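# Load a cartridge into a sealant gun

## Task

Put the cartridge into the sealant gun and seat it as far forward as it goes in the front ring's cup, with its nozzle poking out through that ring. The plunger rod can be drawn backward only while its small thumb plate, sitting just behind the handle, is held pushed toward the front of the gun. The gun must never go into, or travel above, the marked areas around the arm bases; doing so fails the task. At the end the loaded gun must sit on the table itself, not propped on any other object, and must stay correct without the robot holding it. Anything the robot is in contact with at the end must not drop by more than roughly a fingernail's thickness once released. The task only counts after you declare it finished.

## Robot and tools

Robot: two 6-joint arms, left_arm and right_arm, each with a parallel two-finger gripper and a wrist camera. Everything is reported in one scene frame: origin on the table top midway between the arms, +x pointing out across the table, +z up, left_arm on the +y side (the names are not image sides). Base roots: left_arm at (+0.037, +0.360, 0) m, quat_wxyz (+1.000, 0, 0, -0.009); right_arm at (-0.018, -0.321, 0) m, quat_wxyz (+0.997, 0, 0, +0.078).

Joint order, used in every command row and every per-joint list in results: wrist pitch (joint4), shoulder (joint2), wrist roll (joint6), elbow (joint3), wrist yaw (joint5), waist (joint1). Stated ranges in rad: waist -2.618..3.054, shoulder 0.000..3.142, elbow 0.000..3.142, wrist pitch -1.571..1.571, wrist yaw -1.571..1.571, wrist roll -2.094..2.094. True ends may differ by up to 0.036 rad.

Row layout: one flat list of 14 numbers, each in [-1, 1], covering both arms even if one is idle: left_arm's six joint values in the order above plus its gripper opening, then the same seven for right_arm. Joint values are offsets, not poses, scaled so 1.0 equals 1.202 rad (waist), 1.258 (shoulder), 1.238 (elbow), 2.073 (wrist pitch), 2.022 (wrist yaw and wrist roll). The opening is absolute: +1 fully open (0.094 m pad gap), -1 closed. Optionally append 12 stiffness factors from 0 to 1 (left six then right six, same joint order), multiplying each joint's position gain until changed; rows are thus 14 or 26 long.

execute_actions(actions): a list of up to 15 actions; each action is a table of up to 15 rows, one row per 1/30 s step; a short table repeats its last row until 15 steps are done. Joint offsets in every row are measured from the angles at that action's start (for the first action, the last reported angles), not from the preceding row. An action that would push any joint more than 0.036 rad outward beyond its range is rejected for both arms; a malformed action, or a first action failing that check, rejects the entire call. Over-range requests are clipped at the real end and the result notes 'joint sent to its limit'. An empty list just returns state and images.

move(target, speed, blocking): target is one row as above, offsets taken from the 'Joint positions' of the latest result that printed them. All joints travel in sync, so the hand follows a curve; duration is 0.5 to 10 s (longer moves are cut off at 10 s). speed in rad/s, 0.01 to 2, default 0.5, applies to the joint with the largest travel. Finger values are sent at the start. No collision avoidance. blocking=false returns after 0.5 s while motion continues; then call wait(0) or stop before sending new rows or moves. The added 'move:' line gives the ending (done, off_target, moving, held, fault), limits=held or limits=none, and each arm's joint farthest from target. Faster moves and targets set deeper past contact press harder.

wait(seconds): 0 to 10, robot holds its last command; returns early when a running move ends. stop(): brakes a running move (needs room; fingers continue). zoom_image(camera, region): camera is cam_high, cam_low, cam_left_wrist or cam_right_wrist; region [x0, y0, x1, y1] in pixels of that 504x504 image, at most 504 by 504. read_manual(section): licence texts only. finished_scene(scene): pass the current scene's integer number to end it and get the verdict; this is how you declare completion and cannot be reversed.

Results: a state line per arm with end_effector_position (m) and end_effector_quat_wxyz in the scene frame; this point lies between the pads about 1 cm behind the fingertips, fingers point along gripper +z and close along its y axis; printed positions can be off, more so at long reach. 'Joint positions' and 'Joint velocities' list each arm's joints (rad, rad/s) then pad gap (m). 'Joint targets' shows current drive goals. grip_measured reports opening on the command scale; readings may be off by about 1 mm. Action calls also list per-step joint readings, with HELD marking steps where an arm was held back. 'joint command not followed' means a clearance check altered targets. Camera calibration lines appear when numbers change.

Motion behaviour: per step each joint's goal stays within a lead of its measured angle (0.202 rad waist, 0.258 shoulder, 0.238 elbow, 0.573 wrist pitch, 0.522 wrist yaw and roll), and targets that would move the gripper over 70 mm from where it is are scaled back, so big changes take several actions; re-command unfinished motion. Friction may leave a joint up to about 0.031 rad short, and tiny commands may do nothing. To grasp, command an opening about 0.03 below grip_measured (smaller gap for a lighter hold); pads exert roughly 50 to 62 N, less on thin parts.

Avoid: letting the gun into or above the base zones, knocking anything off the table, drops, slams, hard pushes, arms striking or pressing each other, and motor overheating while holding loads (MOTOR HOT at 75 °C, arm stop at 90 °C, arm goes limp at 100 °C). Loose objects may occasionally get nudged by outside pushes.

Each tool is called after ">>>" as a command line: name --argument value for each argument, lists and objects as JSON in quotes; but a table of rows of numbers goes row by row, as --pt "numbers of a row", without its own name.

## Session

>>> execute_actions --actions '[]'

Scene clock: 0.00 s.
left_arm: end_effector_position=(+0.0981, +0.6836, +0.1422) grip_measured=+1.000 end_effector_quat_wxyz=(-0.136, +0.882, -0.421, -0.164) | right_arm: end_effector_position=(+0.3172, -0.5909, +0.2882) grip_measured=+1.000 end_effector_quat_wxyz=(+0.510, +0.652, +0.326, +0.457)
Joint names: [wrist pitch, shoulder, wrist roll, elbow, wrist yaw, waist]
Joint positions: left_arm=[-0.982  1.489 -0.971  1.218 -0.293  1.251  0.094] | right_arm=[ 0.43   1.318  1.805  0.817 -0.489 -1.024  0.094]
Joint velocities: left_arm=[-0.066  0.017 -0.037 -0.017 -0.037  0.027  0.   ] | right_arm=[-0.051  0.012  0.037  0.002  0.022  0.012  0.   ]
Motor temperatures (°C, as the motors report them): left_arm=[20 20 21 20 20 21] | right_arm=[19 21 20 20 18 18]
Joint targets: left_arm=[-0.982 1.489 -0.971 1.218 -0.293 1.251] | right_arm=[0.430 1.318 1.805 0.817 -0.489 -1.024]
Joint stiffness scale: left_arm=[1. 1. 1. 1. 1. 1.] | right_arm=[1. 1. 1. 1. 1. 1.]

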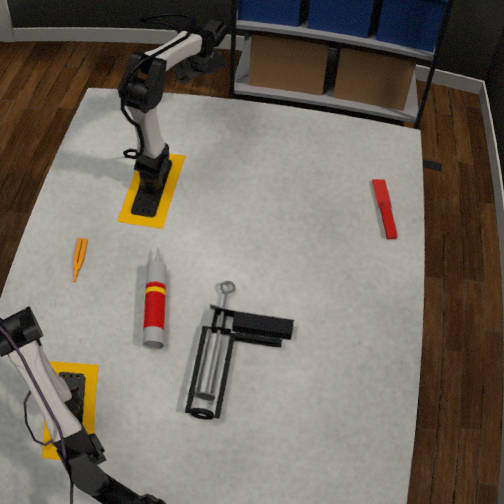

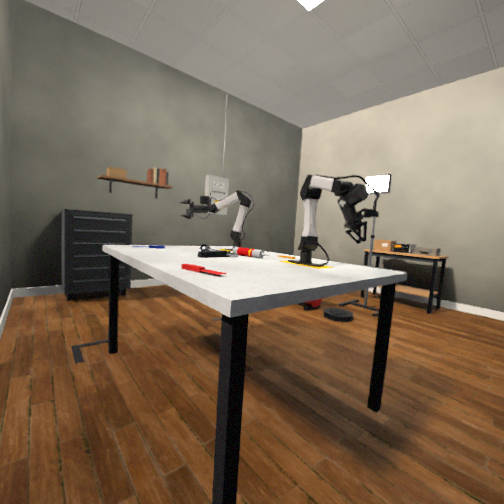

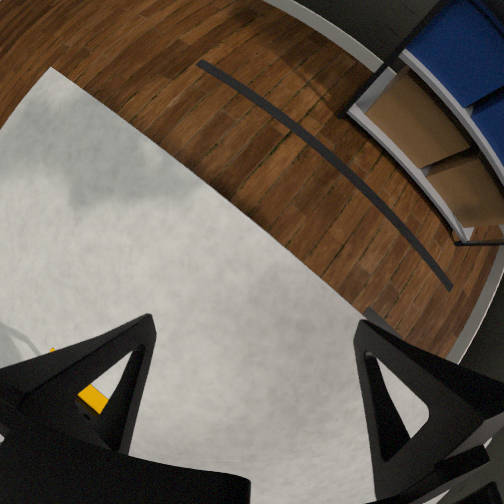

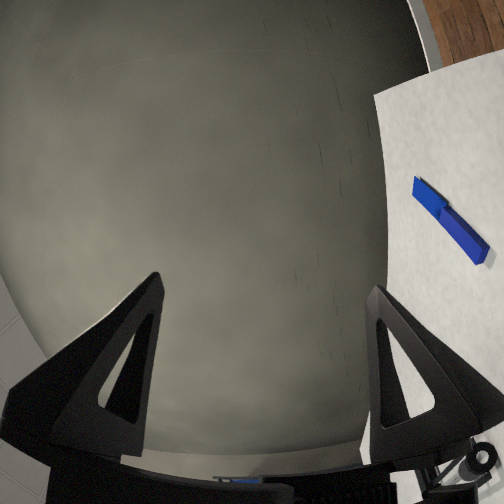

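>>> zoom_image --camera "cam_high" --region '[120, 240, 320, 440]'

>>> zoom_image --camera "cam_low" --region '[180, 225, 300, 275]'

Region (120, 240, 320, 440) of cam_high's 504x504 image, scaled by 2.520, with more detail than that image has.

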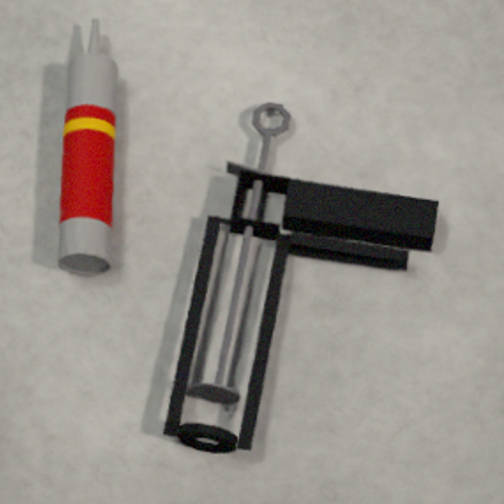

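Region (180, 225, 300, 275) of cam_low's 504x504 image, scaled by 4.200, with more detail than that image has; it fills the top 210 rows of this view, and the rest is white.

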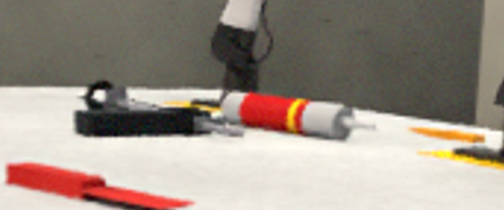

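>>> move --target '[0,0,0,0.2,0.145,-1,1, -0.5,0.2,-0.553,0.6,0.242,0.8,1]' --speed 1.2

Scene clock: 5.73 s.
left_arm: end_effector_position=(+0.4089, +0.3741, +0.2120) grip_measured=+1.000 end_effector_quat_wxyz=(+0.237, -0.465, +0.845, -0.116) | right_arm: end_effector_position=(+0.4436, -0.2769, +0.2984) grip_measured=+1.000 end_effector_quat_wxyz=(+0.432, +0.259, +0.844, +0.183)
Joint names: [wrist pitch, shoulder, wrist roll, elbow, wrist yaw, waist]
Joint positions: left_arm=[-0.983  1.489 -0.971  1.436 -0.008  0.051  0.094] | right_arm=[-0.587  1.55   0.692  1.544 -0.009 -0.065  0.094]
Joint velocities: left_arm=[-0.066  0.017 -0.007  0.002 -0.007 -0.002  0.   ] | right_arm=[ 0.037 -0.017 -0.051  0.002 -0.037 -0.007  0.   ]
Motor temperatures (°C, as the motors report them): left_arm=[21 21 21 21 20 21] | right_arm=[21 21 20 22 18 18]
Joint targets: left_arm=[-0.982 1.489 -0.971 1.466 -0.000 0.049] | right_arm=[-0.606 1.569 0.686 1.560 0.001 -0.062]
Joint stiffness scale: left_arm=[1. 1. 1. 1. 1. 1.] | right_arm=[1. 1. 1. 1. 1. 1.]
move: off_target (left_arm); limits=none; left_arm: farthest joint: the elbow, 0.029 radians from its target (0.247 radians at the start); right_arm: farthest joint: the shoulder, 0.019 radians from its target (0.252 radians at the start)
camera_calibration (this result's frames):
cam_left_wrist: T_world_to_cam=[[0.7517, -0.535636, 0.38476, -0.185173], [-0.613659, -0.781796, 0.110535, 0.558788], [0.241598, -0.319201, -0.916374, 0.320121], [0, 0, 0, 1]] pos_world=[0.40476, 0.439856, 0.302832]
cam_right_wrist: T_world_to_cam=[[-0.216, -0.829704, -0.514719, 0.029095], [-0.946424, 0.307522, -0.0985481, 0.558157], [0.240053, 0.465856, -0.851676, 0.383829], [0, 0, 0, 1]] pos_world=[0.442398, -0.326315, 0.396879]

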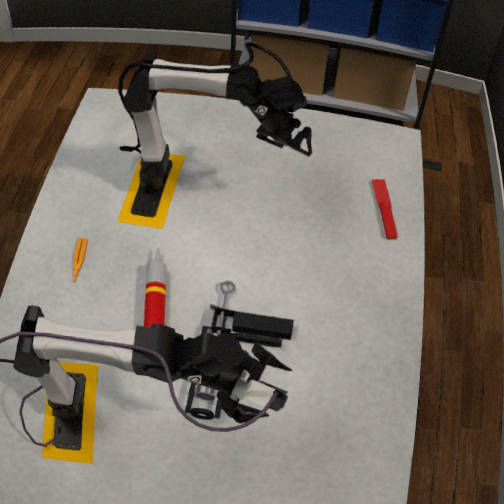

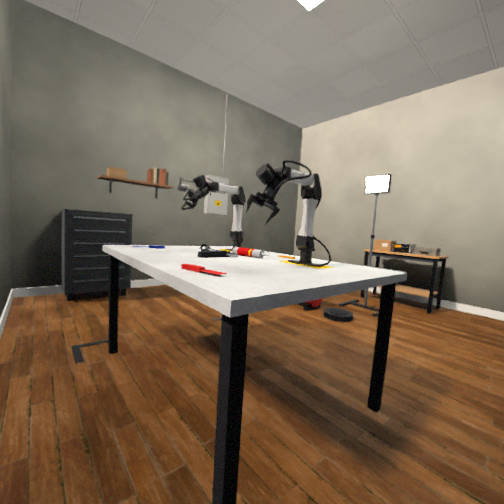

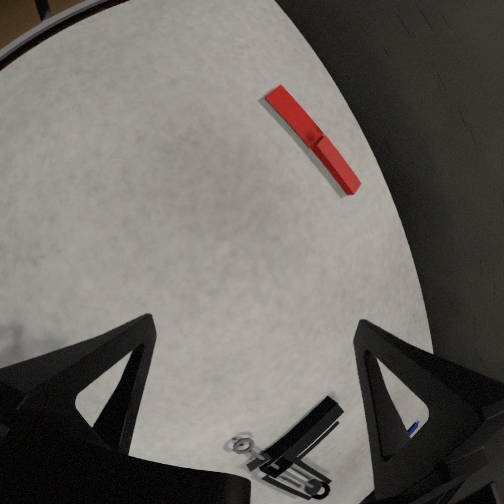

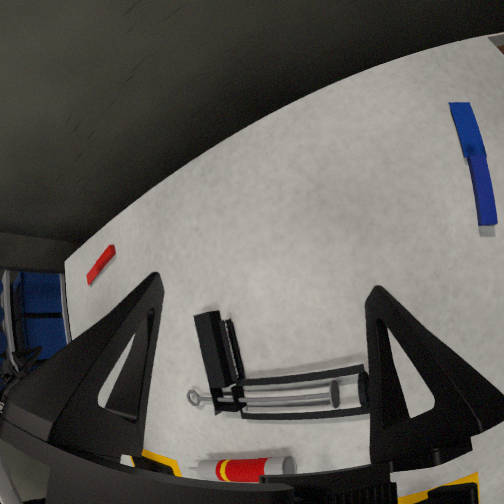

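>>> move --target '[0,0,0,0,0,0,1, -0.46,0.487,0,0.508,0,0.496,1]' --speed 1.0

>>> zoom_image --camera "cam_right_wrist" --region '[100, 100, 400, 400]'

Scene clock: 8.83 s.
left_arm: end_effector_position=(+0.4089, +0.3741, +0.2120) grip_measured=+1.000 end_effector_quat_wxyz=(+0.237, -0.465, +0.845, -0.116) | right_arm: end_effector_position=(+0.3065, -0.0511, +0.1472) grip_measured=+1.000 end_effector_quat_wxyz=(+0.014, +0.000, +1.000, +0.016)
Joint names: [wrist pitch, shoulder, wrist roll, elbow, wrist yaw, waist]
Joint positions: left_arm=[-0.983  1.489 -0.971  1.436 -0.008  0.051  0.094] | right_arm=[-1.526  2.158  0.691  2.156 -0.007  0.534  0.094]
Joint velocities: left_arm=[-0.022 -0.007 -0.022  0.002 -0.081  0.002  0.   ] | right_arm=[ 0.022 -0.007 -0.037 -0.017 -0.007  0.002  0.   ]
Motor temperatures (°C, as the motors report them): left_arm=[21 21 21 22 20 21] | right_arm=[21 22 20 23 18 18]
Joint targets: left_arm=[-0.983 1.489 -0.971 1.436 -0.008 0.051] | right_arm=[-1.541 2.163 0.692 2.173 -0.009 0.531]
Joint stiffness scale: left_arm=[1. 1. 1. 1. 1. 1.] | right_arm=[1. 1. 1. 1. 1. 1.]
move: done; limits=none; left_arm: farthest joint: the waist, 0.000 radians from its target (0.000 radians at the start); right_arm: farthest joint: the elbow, 0.017 radians from its target (0.629 radians at the start)
camera_calibration (this result's frames):
cam_left_wrist: T_world_to_cam=[[0.7517, -0.535636, 0.38476, -0.185173], [-0.613659, -0.781796, 0.110535, 0.558788], [0.241598, -0.319201, -0.916374, 0.320121], [0, 0, 0, 1]] pos_world=[0.40476, 0.439856, 0.302832]
cam_right_wrist: T_world_to_cam=[[0.0616022, -0.99559, -0.0707469, -0.0499661], [-0.73091, -0.0932669, 0.676071, 0.14344], [-0.679688, 0.0100621, -0.733433, 0.423941], [0, 0, 0, 1]] pos_world=[0.396067, -0.0406334, 0.210422]

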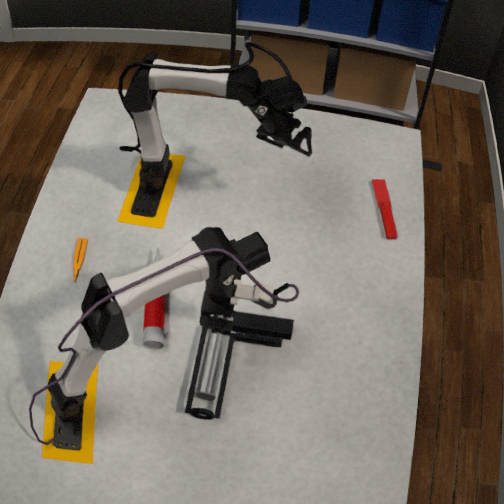

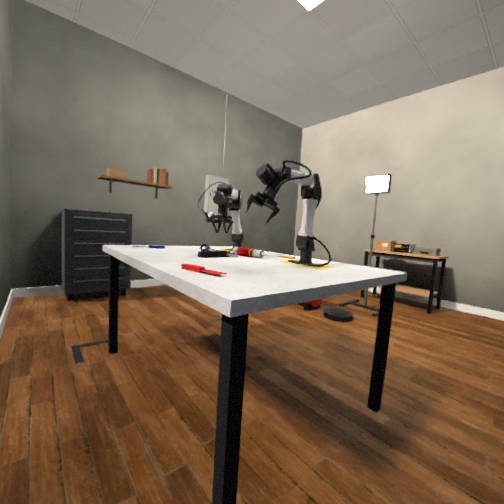

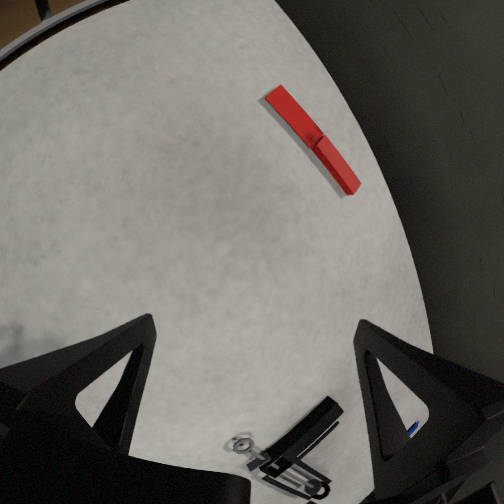

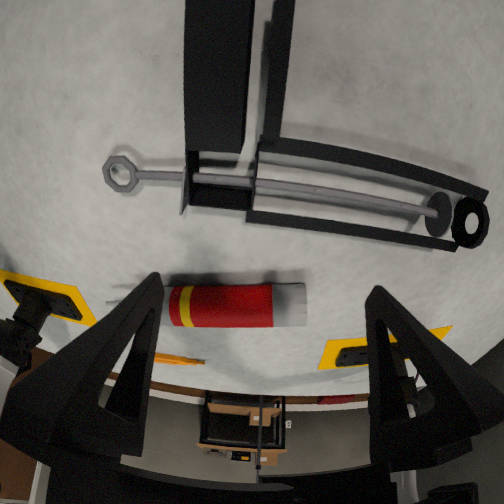

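Region (100, 100, 400, 400) of cam_right_wrist's 504x504 image, scaled by 1.680, with more detail than that image has.

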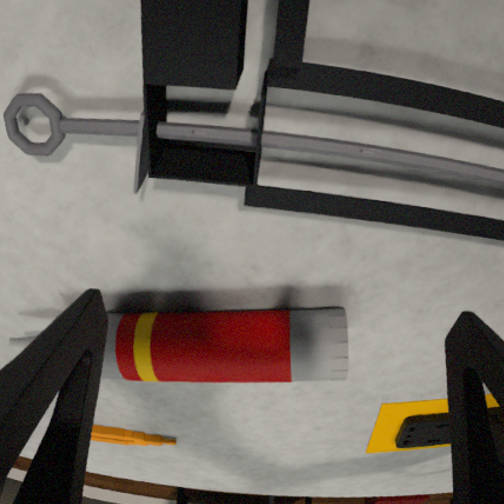

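>>> move --target '[0,0,0,0,0,0,1, 0.07,0.145,0.057,0.005,0,0.097,-0.1]'

>>> zoom_image --camera "cam_low" --region '[180, 205, 280, 265]'

Scene clock: 11.67 s.
left_arm: end_effector_position=(+0.4089, +0.3741, +0.2120) grip_measured=+1.000 end_effector_quat_wxyz=(+0.237, -0.465, +0.845, -0.116) | right_arm: end_effector_position=(+0.2951, +0.0078, +0.0686) grip_measured=-0.098 end_effector_quat_wxyz=(-0.007, -0.003, +1.000, -0.002)
Joint names: [wrist pitch, shoulder, wrist roll, elbow, wrist yaw, waist]
Joint positions: left_arm=[-0.983  1.489 -0.971  1.436 -0.008  0.051  0.094] | right_arm=[-1.392  2.347  0.8    2.156 -0.007  0.65   0.042]
Joint velocities: left_arm=[-0.022  0.002  0.007 -0.017 -0.007 -0.002  0.   ] | right_arm=[-0.051  0.012 -0.051 -0.002 -0.022 -0.037 -0.001]
Motor temperatures (°C, as the motors report them): left_arm=[22 21 21 22 20 21] | right_arm=[21 23 20 23 18 18]
Joint targets: left_arm=[-0.983 1.489 -0.971 1.436 -0.008 0.051] | right_arm=[-1.381 2.340 0.807 2.162 -0.007 0.650]
Joint stiffness scale: left_arm=[1. 1. 1. 1. 1. 1.] | right_arm=[1. 1. 1. 1. 1. 1.]
move: done; limits=none; left_arm: farthest joint: the waist, 0.000 radians from its target (0.000 radians at the start); right_arm: farthest joint: the wrist pitch, 0.011 radians from its target (0.145 radians at the start)
camera_calibration (this result's frames):
cam_left_wrist: T_world_to_cam=[[0.7517, -0.535636, 0.38476, -0.185173], [-0.613659, -0.781796, 0.110535, 0.558788], [0.241598, -0.319201, -0.916374, 0.320121], [0, 0, 0, 1]] pos_world=[0.40476, 0.439856, 0.302832]
cam_right_wrist: T_world_to_cam=[[0.0669209, -0.997074, -0.0369429, -0.0000273431], [-0.701248, -0.0733402, 0.709135, 0.182606], [-0.70977, -0.0215499, -0.704104, 0.365056], [0, 0, 0, 1]] pos_world=[0.38716, 0.021232, 0.127544]

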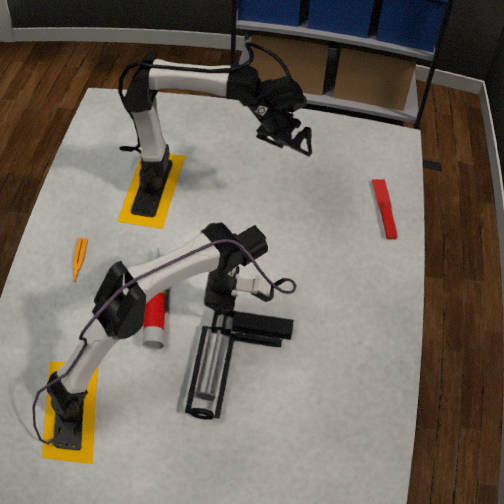

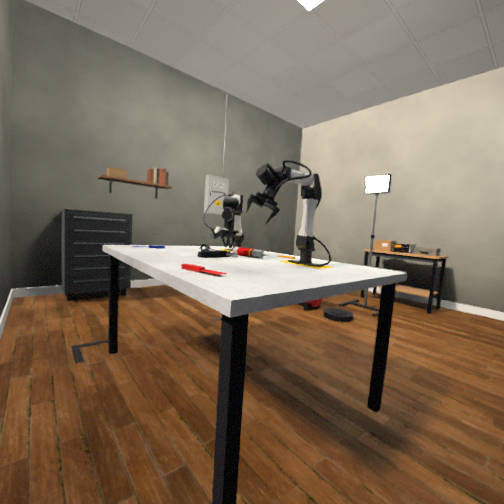

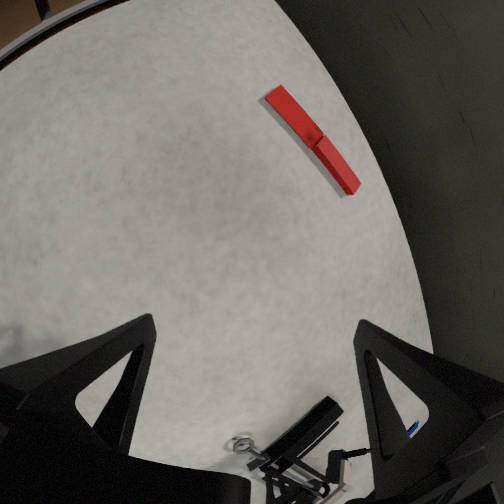

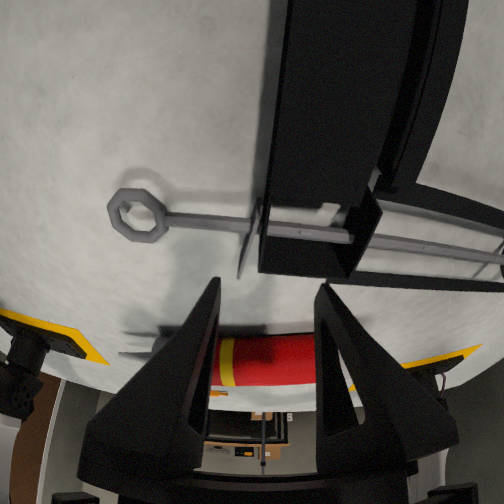

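Region (180, 205, 280, 265) of cam_low's 504x504 image, scaled by 5.040, with more detail than that image has; it fills the top 302 rows of this view, and the rest is white.

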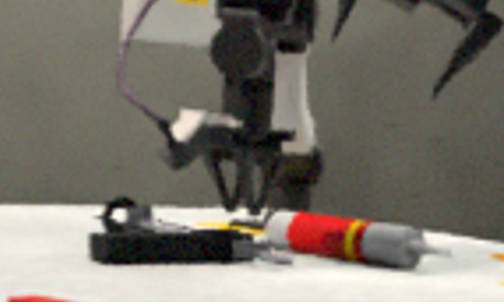

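>>> move --target '[0,0,0,0,0,0,1, 0.048,0.012,0,-0.05,0,-0.012,-0.1]' --speed 0.2

Scene clock: 13.60 s.
left_arm: end_effector_position=(+0.4089, +0.3741, +0.2120) grip_measured=+1.000 end_effector_quat_wxyz=(+0.237, -0.465, +0.845, -0.116) | right_arm: end_effector_position=(+0.3046, +0.0144, +0.0578) grip_measured=-0.098 end_effector_quat_wxyz=(+0.009, -0.001, +1.000, +0.014)
Joint names: [wrist pitch, shoulder, wrist roll, elbow, wrist yaw, waist]
Joint positions: left_arm=[-0.983  1.489 -0.971  1.436 -0.008  0.051  0.094] | right_arm=[-1.304  2.347  0.801  2.113 -0.007  0.645  0.042]
Joint velocities: left_arm=[ 0.007 -0.002 -0.051  0.002 -0.037  0.017  0.   ] | right_arm=[-0.007 -0.012 -0.007  0.012  0.007 -0.007  0.001]
Motor temperatures (°C, as the motors report them): left_arm=[22 22 21 22 20 21] | right_arm=[21 24 20 24 18 18]
Joint targets: left_arm=[-0.983 1.489 -0.971 1.436 -0.008 0.051] | right_arm=[-1.293 2.362 0.800 2.094 -0.007 0.636]
Joint stiffness scale: left_arm=[1. 1. 1. 1. 1. 1.] | right_arm=[1. 1. 1. 1. 1. 1.]
move: done; limits=none; left_arm: farthest joint: the waist, 0.000 radians from its target (0.000 radians at the start); right_arm: farthest joint: the elbow, 0.019 radians from its target (0.062 radians at the start)
camera_calibration (this result's frames):
cam_left_wrist: T_world_to_cam=[[0.7517, -0.535636, 0.38476, -0.185173], [-0.613659, -0.781796, 0.110535, 0.558788], [0.241598, -0.319201, -0.916374, 0.320121], [0, 0, 0, 1]] pos_world=[0.40476, 0.439856, 0.302832]
cam_right_wrist: T_world_to_cam=[[0.0632255, -0.995732, -0.0672285, 0.00839016], [-0.72344, -0.0921317, 0.684212, 0.205872], [-0.687486, 0.00537619, -0.726178, 0.358494], [0, 0, 0, 1]] pos_world=[0.394865, 0.0253943, 0.120035]

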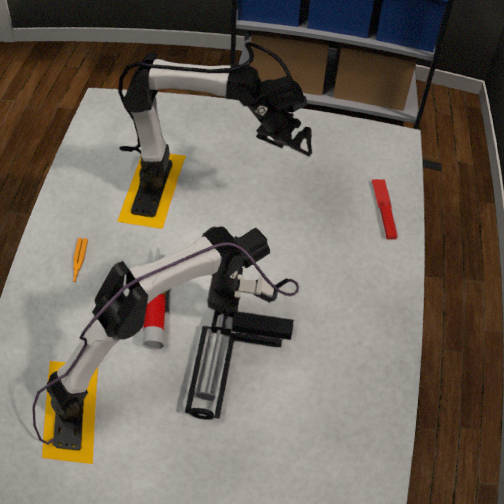

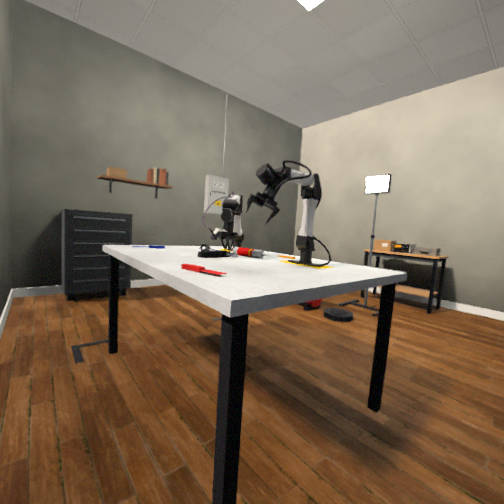

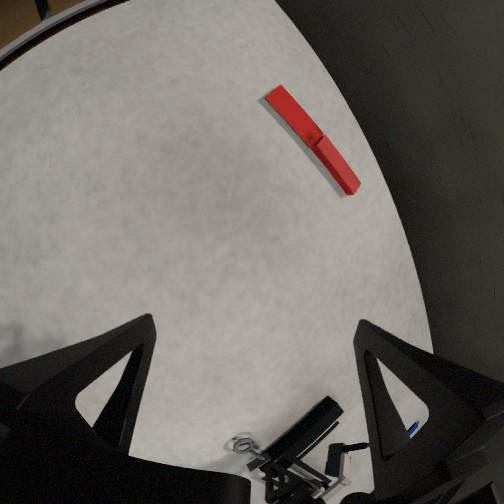

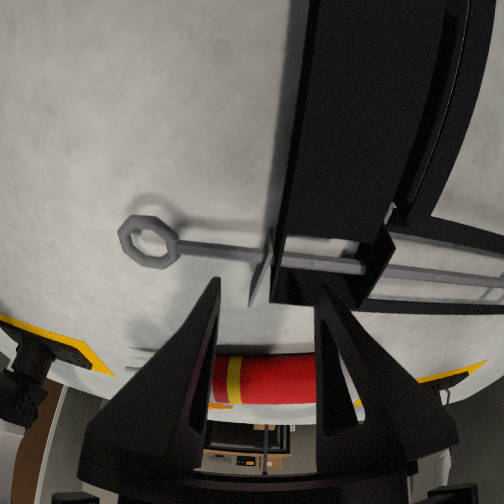

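>>> move --target '[0,0,0,0,0,0,1, 0,0.042,0,0,0,0,-0.1]' --speed 0.15

Scene clock: 14.70 s.
left_arm: end_effector_position=(+0.4089, +0.3741, +0.2120) grip_measured=+1.000 end_effector_quat_wxyz=(+0.237, -0.465, +0.845, -0.116) | right_arm: end_effector_position=(+0.3028, +0.0125, +0.0388) grip_measured=-0.098 end_effector_quat_wxyz=(-0.006, -0.001, +1.000, -0.001)
Joint names: [wrist pitch, shoulder, wrist roll, elbow, wrist yaw, waist]
Joint positions: left_arm=[-0.983  1.489 -0.971  1.436 -0.008  0.051  0.094] | right_arm=[-1.303  2.389  0.801  2.113 -0.007  0.645  0.042]
Joint velocities: left_arm=[-0.037 -0.002 -0.125  0.022 -0.051  0.002  0.   ] | right_arm=[-0.051 -0.022 -0.051 -0.007 -0.037  0.017 -0.   ]
Motor temperatures (°C, as the motors report them): left_arm=[22 22 21 22 20 21] | right_arm=[21 25 20 24 18 18]
Joint targets: left_arm=[-0.983 1.489 -0.971 1.436 -0.008 0.051] | right_arm=[-1.304 2.400 0.801 2.113 -0.007 0.645]
Joint stiffness scale: left_arm=[1. 1. 1. 1. 1. 1.] | right_arm=[1. 1. 1. 1. 1. 1.]
move: done; limits=none; left_arm: farthest joint: the waist, 0.000 radians from its target (0.000 radians at the start); right_arm: farthest joint: the shoulder, 0.010 radians from its target (0.053 radians at the start)
camera_calibration (this result's frames):
cam_left_wrist: T_world_to_cam=[[0.7517, -0.535636, 0.38476, -0.185173], [-0.613659, -0.781796, 0.110535, 0.558788], [0.241598, -0.319201, -0.916374, 0.320121], [0, 0, 0, 1]] pos_world=[0.40476, 0.439856, 0.302832]
cam_right_wrist: T_world_to_cam=[[0.0616653, -0.997345, -0.0387373, 0.00469335], [-0.702946, -0.0709499, 0.707696, 0.209936], [-0.708565, -0.0164101, -0.705454, 0.349293], [0, 0, 0, 1]] pos_world=[0.394781, 0.0253078, 0.0980214]

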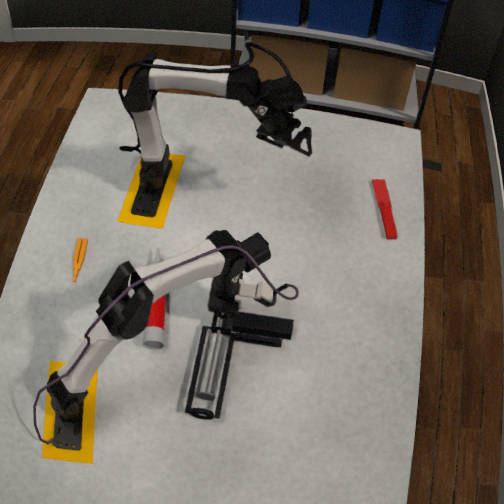

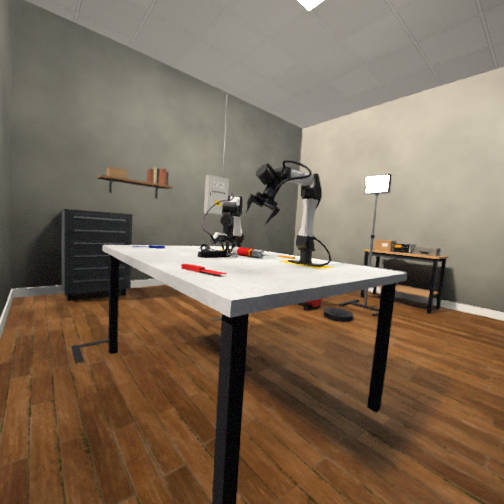

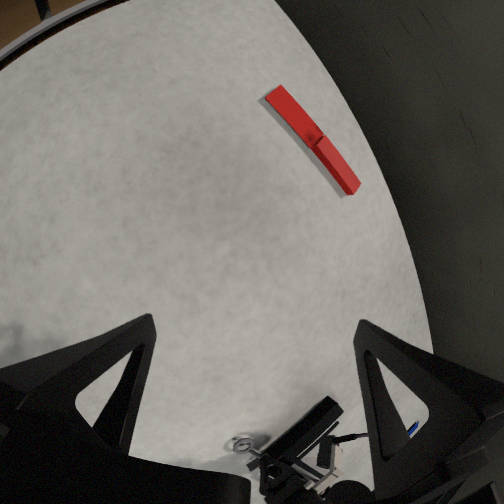

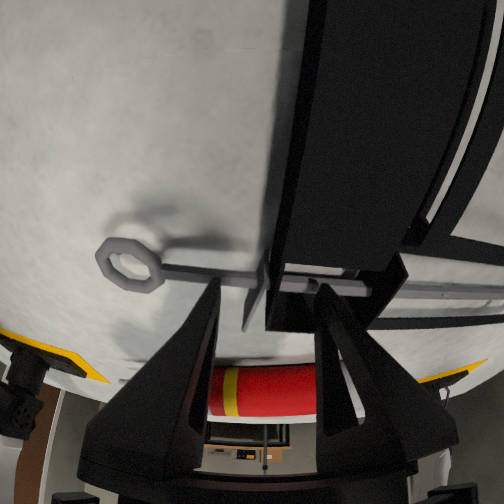

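Try closing.

>>> move --target '[0,0,0,0,0,0,1, 0,0,0,0,0,0,-0.92]'

Scene clock: 15.60 s.
left_arm: end_effector_position=(+0.4089, +0.3741, +0.2120) grip_measured=+1.000 end_effector_quat_wxyz=(+0.237, -0.465, +0.845, -0.116) | right_arm: end_effector_position=(+0.3028, +0.0125, +0.0388) grip_measured=-0.905 end_effector_quat_wxyz=(-0.006, -0.000, +1.000, -0.001)
Joint names: [wrist pitch, shoulder, wrist roll, elbow, wrist yaw, waist]
Joint positions: left_arm=[-0.983  1.489 -0.971  1.436 -0.008  0.051  0.094] | right_arm=[-1.303  2.389  0.801  2.113 -0.007  0.645  0.004]
Joint velocities: left_arm=[-0.066  0.002  0.037  0.027 -0.007  0.007  0.   ] | right_arm=[ 0.007  0.022  0.007 -0.022 -0.022  0.002 -0.001]
Motor temperatures (°C, as the motors report them): left_arm=[22 22 21 22 20 21] | right_arm=[21 25 20 24 18 18]
Joint targets: left_arm=[-0.983 1.489 -0.971 1.436 -0.008 0.051] | right_arm=[-1.304 2.389 0.800 2.113 -0.007 0.645]
Joint stiffness scale: left_arm=[1. 1. 1. 1. 1. 1.] | right_arm=[1. 1. 1. 1. 1. 1.]
move: done; limits=none; left_arm: farthest joint: the waist, 0.000 radians from its target (0.000 radians at the start); right_arm: farthest joint: the waist, 0.000 radians from its target (0.000 radians at the start)
camera_calibration (this result's frames):
cam_left_wrist: T_world_to_cam=[[0.7517, -0.535636, 0.38476, -0.185173], [-0.613659, -0.781796, 0.110535, 0.558788], [0.241598, -0.319201, -0.916374, 0.320121], [0, 0, 0, 1]] pos_world=[0.40476, 0.439856, 0.302832]
cam_right_wrist: T_world_to_cam=[[0.0612849, -0.997369, -0.0387329, 0.00480865], [-0.702973, -0.0706787, 0.707696, 0.209941], [-0.708571, -0.0161429, -0.705455, 0.349292], [0, 0, 0, 1]] pos_world=[0.394786, 0.0252729, 0.0980214]

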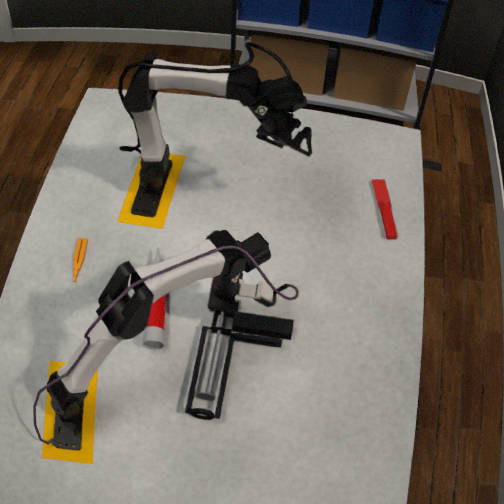

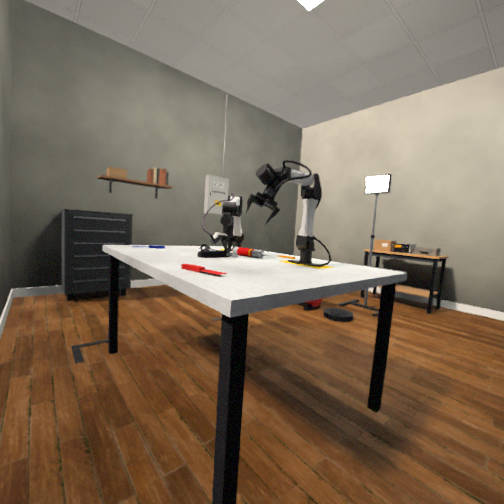

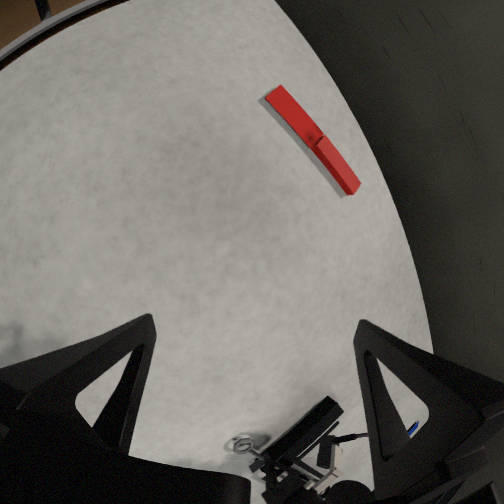

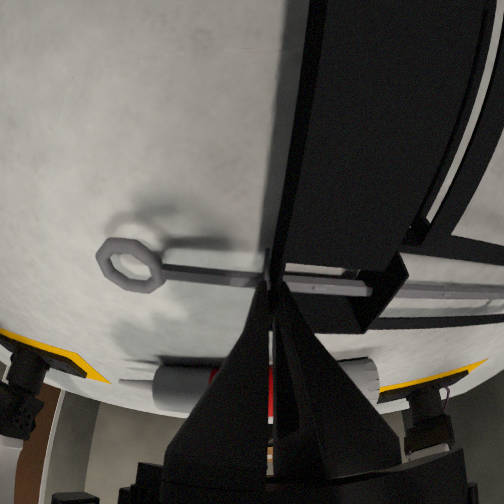

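>>> execute_actions --actions '[[[0,0,0,0,0,0,1, 0,0,0,0,0,0,-0.3]],[[0,0,0,0,0,0,1, 0,0.02,0,0,0,0,-0.3]],[[0,0,0,0,0,0,1, 0,0,0,0,0,0,-0.92]],[[0,0,0,0,0,0,1, 0,0,0,0,0,0,-0.92]]]'

>>> zoom_image --camera "cam_right_wrist" --region '[180, 200, 380, 400]'

Scene clock: 18.13 s.
left_arm: end_effector_position=(+0.4089, +0.3741, +0.2120) grip_measured=+1.000 end_effector_quat_wxyz=(+0.237, -0.465, +0.845, -0.116) | right_arm: end_effector_position=(+0.3026, +0.0124, +0.0348) grip_measured=-0.900 end_effector_quat_wxyz=(-0.008, -0.000, +1.000, -0.003)
Joint names: [wrist pitch, shoulder, wrist roll, elbow, wrist yaw, waist]
Joint positions: left_arm=[-0.983  1.489 -0.971  1.436 -0.008  0.051  0.094] | right_arm=[-1.301  2.399  0.801  2.113 -0.007  0.645  0.005]
Joint velocities: left_arm=[0.022 0.002 0.007 0.002 0.022 0.012 0.   ] | right_arm=[ 0.022 -0.012 -0.037  0.007 -0.037 -0.007 -0.   ]
Motor temperatures (°C, as the motors report them): left_arm=[22 22 21 23 20 21] | right_arm=[20 27 20 24 18 18]
Joint targets: left_arm=[-0.983 1.489 -0.971 1.436 -0.008 0.051] | right_arm=[-1.301 2.399 0.801 2.113 -0.007 0.645]
Joint stiffness scale: left_arm=[1. 1. 1. 1. 1. 1.] | right_arm=[1. 1. 1. 1. 1. 1.]
Step readings (joint positions; steps 1 to 15: 1st action; 16 to 30: 2nd action; 31 to 45: 3rd action; 46 to 60: 4th action):
0: left_arm=[-0.983 1.489 -0.971 1.436 -0.008 0.051] | right_arm=[-1.303 2.389 0.801 2.113 -0.007 0.645]
1: left_arm=[-0.983 1.489 -0.971 1.436 -0.008 0.051] | right_arm=[-1.300 2.389 0.801 2.113 -0.009 0.645]
2: left_arm=[-0.983 1.489 -0.971 1.436 -0.008 0.051] | right_arm=[-1.300 2.389 0.801 2.113 -0.009 0.645]
4: left_arm=[-0.983 1.489 -0.971 1.436 -0.008 0.051] | right_arm=[-1.300 2.389 0.801 2.113 -0.009 0.645]
8: left_arm=[-0.983 1.489 -0.971 1.436 -0.008 0.051] | right_arm=[-1.300 2.389 0.801 2.113 -0.009 0.645]
15: left_arm=[-0.983 1.489 -0.971 1.436 -0.008 0.051] | right_arm=[-1.300 2.389 0.801 2.113 -0.009 0.645]
16: left_arm=[-0.983 1.489 -0.971 1.436 -0.008 0.051] | right_arm=[-1.300 2.390 0.801 2.113 -0.009 0.645]
17: left_arm=[-0.983 1.489 -0.971 1.436 -0.008 0.051] | right_arm=[-1.300 2.391 0.801 2.113 -0.009 0.645]
19: left_arm=[-0.983 1.489 -0.971 1.436 -0.008 0.051] | right_arm=[-1.300 2.394 0.801 2.113 -0.009 0.645]
23: left_arm=[-0.983 1.489 -0.971 1.436 -0.008 0.051] | right_arm=[-1.300 2.399 0.801 2.113 -0.009 0.645]
30: left_arm=[-0.983 1.489 -0.971 1.436 -0.008 0.051] | right_arm=[-1.300 2.399 0.801 2.113 -0.009 0.645]
31: left_arm=[-0.983 1.489 -0.971 1.436 -0.008 0.051] | right_arm=[-1.300 2.399 0.801 2.113 -0.009 0.645]
32: left_arm=[-0.983 1.489 -0.971 1.436 -0.008 0.051] | right_arm=[-1.300 2.399 0.801 2.113 -0.009 0.645]
34: left_arm=[-0.983 1.489 -0.971 1.436 -0.008 0.051] | right_arm=[-1.301 2.399 0.801 2.113 -0.008 0.645]
38: left_arm=[-0.983 1.489 -0.971 1.436 -0.008 0.051] | right_arm=[-1.301 2.399 0.801 2.113 -0.007 0.645]
45: left_arm=[-0.983 1.489 -0.971 1.436 -0.008 0.051] | right_arm=[-1.301 2.399 0.801 2.113 -0.007 0.645]
46: left_arm=[-0.983 1.489 -0.971 1.436 -0.008 0.051] | right_arm=[-1.301 2.399 0.801 2.113 -0.007 0.645]
47: left_arm=[-0.983 1.489 -0.971 1.436 -0.008 0.051] | right_arm=[-1.301 2.399 0.801 2.113 -0.007 0.645]
49: left_arm=[-0.983 1.489 -0.971 1.436 -0.008 0.051] | right_arm=[-1.301 2.399 0.801 2.113 -0.007 0.645]
53: left_arm=[-0.983 1.489 -0.971 1.436 -0.008 0.051] | right_arm=[-1.301 2.399 0.801 2.113 -0.007 0.645]
60: Joint positions above
camera_calibration (this result's frames):
cam_left_wrist: T_world_to_cam=[[0.7517, -0.535636, 0.38476, -0.185173], [-0.613659, -0.781796, 0.110535, 0.558788], [0.241598, -0.319201, -0.916374, 0.320121], [0, 0, 0, 1]] pos_world=[0.40476, 0.439856, 0.302832]
cam_right_wrist: T_world_to_cam=[[0.0610955, -0.99754, -0.0343842, 0.00451407], [-0.699391, -0.0673617, 0.711558, 0.211448], [-0.712124, -0.019425, -0.701785, 0.347314], [0, 0, 0, 1]] pos_world=[0.39494, 0.025493, 0.0934378]

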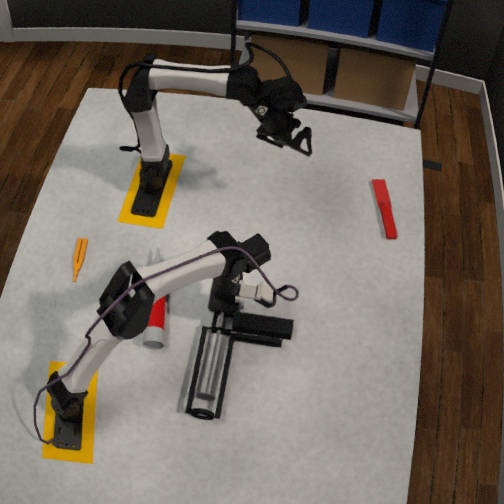

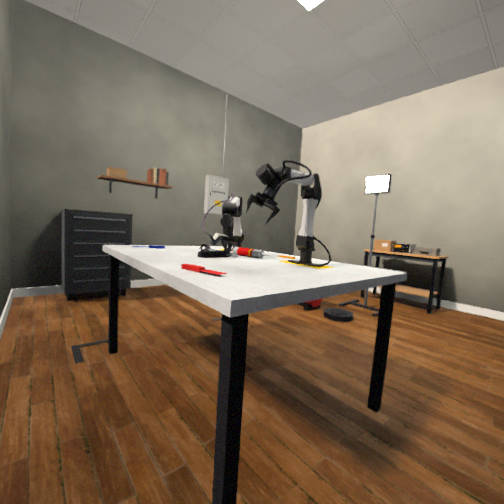

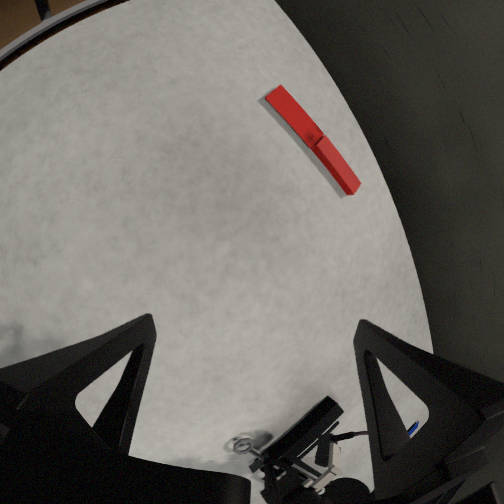

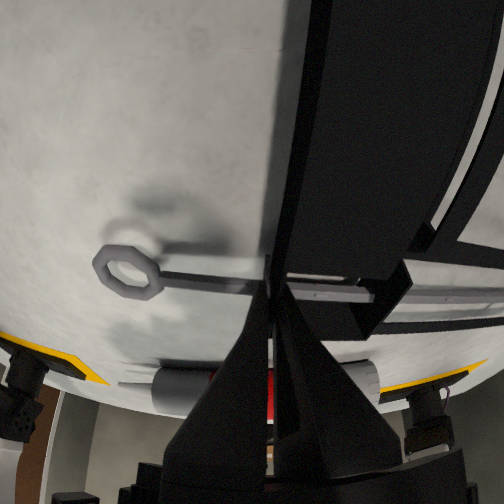

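Region (180, 200, 380, 400) of cam_right_wrist's 504x504 image, scaled by 2.520, with more detail than that image has.

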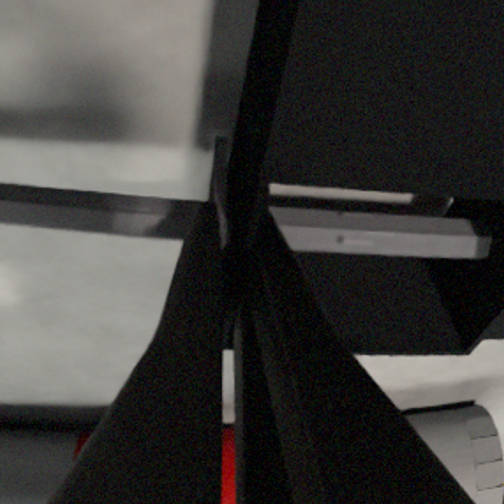

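>>> move --target '[0.93,0.052,0.48,-1,0,-0.705,0.3, 0,0,0,0,0,0,-0.93]' --speed 1.0

Scene clock: 23.17 s.
left_arm: end_effector_position=(+0.2855, +0.1043, +0.0584) grip_measured=+0.303 end_effector_quat_wxyz=(+0.508, +0.322, +0.770, -0.215) | right_arm: end_effector_position=(+0.3026, +0.0124, +0.0348) grip_measured=-0.900 end_effector_quat_wxyz=(-0.008, -0.000, +1.000, -0.003)
Joint names: [wrist pitch, shoulder, wrist roll, elbow, wrist yaw, waist]
Joint positions: left_arm=[ 0.919  1.539 -0.007  0.217 -0.008 -0.787  0.061] | right_arm=[-1.301  2.399  0.801  2.113 -0.007  0.645  0.005]
Joint velocities: left_arm=[-0.037  0.007  0.037  0.002 -0.066 -0.017 -0.   ] | right_arm=[-0.051  0.002 -0.007  0.002 -0.022  0.022  0.   ]
Motor temperatures (°C, as the motors report them): left_arm=[23 22 21 23 20 21] | right_arm=[20 29 20 24 18 18]
Joint targets: left_arm=[0.945 1.555 0.000 0.198 -0.008 -0.796] | right_arm=[-1.301 2.399 0.801 2.113 -0.007 0.645]
Joint stiffness scale: left_arm=[1. 1. 1. 1. 1. 1.] | right_arm=[1. 1. 1. 1. 1. 1.]
move: off_target (left_arm); limits=none; left_arm: farthest joint: the wrist pitch, 0.026 radians from its target (1.928 radians at the start); right_arm: farthest joint: the waist, 0.000 radians from its target (0.000 radians at the start)
camera_calibration (this result's frames):
cam_left_wrist: T_world_to_cam=[[-0.687642, -0.72601, -0.00762577, 0.275872], [-0.539013, 0.517509, -0.664567, 0.177614], [0.486428, -0.452874, -0.74719, 0.0573113], [0, 0, 0, 1]] pos_world=[0.25756, 0.134324, 0.162962]
cam_right_wrist: T_world_to_cam=[[0.0610955, -0.99754, -0.0343842, 0.00451407], [-0.699391, -0.0673617, 0.711558, 0.211448], [-0.712124, -0.019425, -0.701785, 0.347314], [0, 0, 0, 1]] pos_world=[0.39494, 0.025493, 0.0934378]

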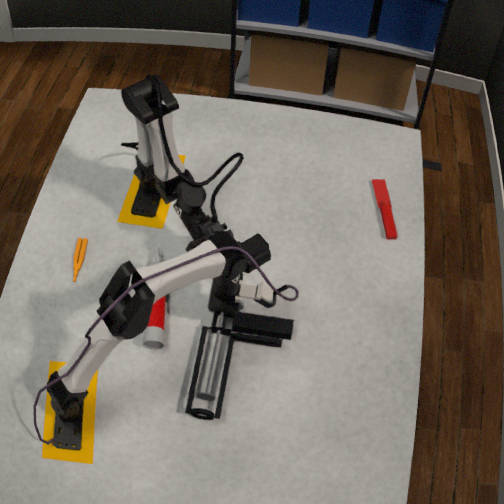

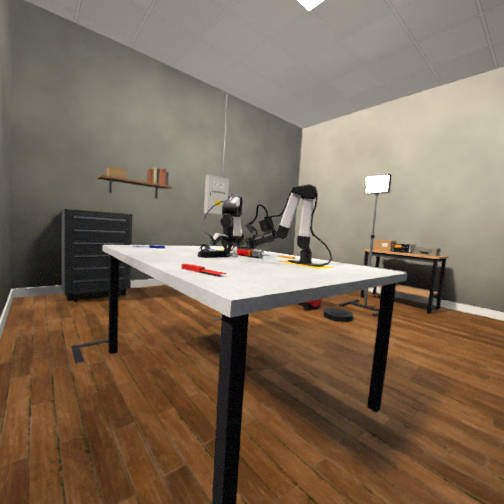

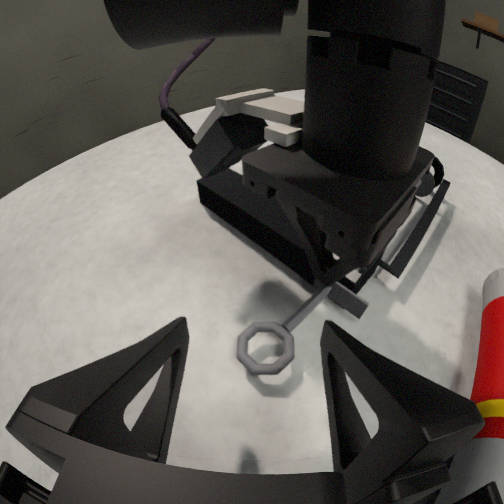

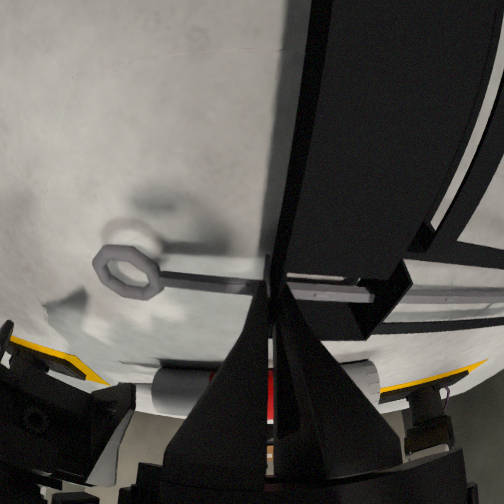

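>>> move --target '[0.113,0.235,0,0.05,0,-0.018,0.3, 0,0,0,0,0,0,-0.93]' --speed 0.3

Scene clock: 25.40 s.
left_arm: end_effector_position=(+0.2900, +0.0934, +0.0194) grip_measured=+0.303 end_effector_quat_wxyz=(+0.491, +0.331, +0.777, -0.211) | right_arm: end_effector_position=(+0.3026, +0.0124, +0.0348) grip_measured=-0.900 end_effector_quat_wxyz=(-0.008, -0.000, +1.000, -0.003)
Joint names: [wrist pitch, shoulder, wrist roll, elbow, wrist yaw, waist]
Joint positions: left_arm=[ 1.126  1.818 -0.007  0.25  -0.008 -0.799  0.061] | right_arm=[-1.301  2.399  0.801  2.113 -0.007  0.645  0.005]
Joint velocities: left_arm=[-0.051 -0.002  0.007 -0.022 -0.037 -0.022 -0.001] | right_arm=[ 0.022 -0.022 -0.051 -0.002  0.037  0.007 -0.   ]
Motor temperatures (°C, as the motors report them): left_arm=[24 22 21 23 20 21] | right_arm=[20 30 20 25 18 18]
Joint targets: left_arm=[1.153 1.834 -0.007 0.279 -0.008 -0.809] | right_arm=[-1.301 2.399 0.801 2.113 -0.007 0.645]
Joint stiffness scale: left_arm=[1. 1. 1. 1. 1. 1.] | right_arm=[1. 1. 1. 1. 1. 1.]
move: off_target (left_arm); limits=none; left_arm: farthest joint: the elbow, 0.029 radians from its target (0.061 radians at the start); right_arm: farthest joint: the waist, 0.000 radians from its target (0.000 radians at the start)
camera_calibration (this result's frames):
cam_left_wrist: T_world_to_cam=[[-0.696527, -0.717464, -0.00981463, 0.272542], [-0.550252, 0.542873, -0.634438, 0.160008], [0.460515, -0.436502, -0.772911, 0.0274538], [0, 0, 0, 1]] pos_world=[0.265235, 0.120659, 0.12541]
cam_right_wrist: T_world_to_cam=[[0.0610955, -0.99754, -0.0343842, 0.00451407], [-0.699391, -0.0673617, 0.711558, 0.211448], [-0.712124, -0.019425, -0.701785, 0.347314], [0, 0, 0, 1]] pos_world=[0.39494, 0.025493, 0.0934378]

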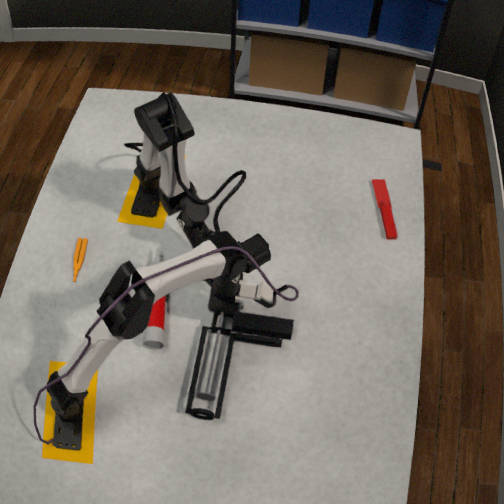

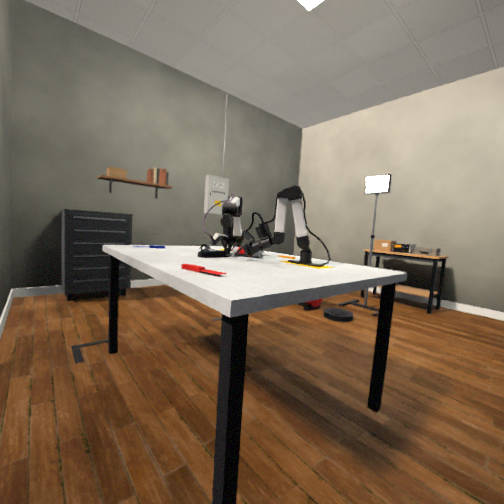

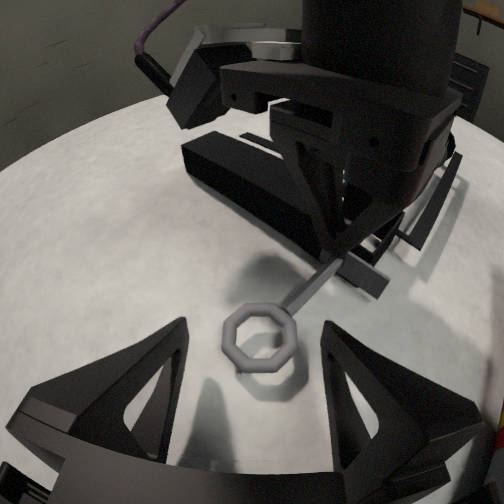

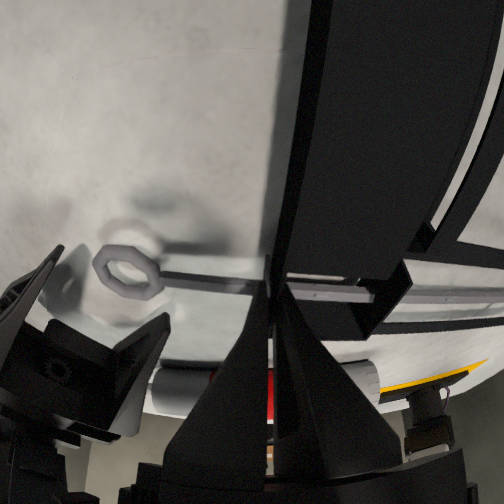

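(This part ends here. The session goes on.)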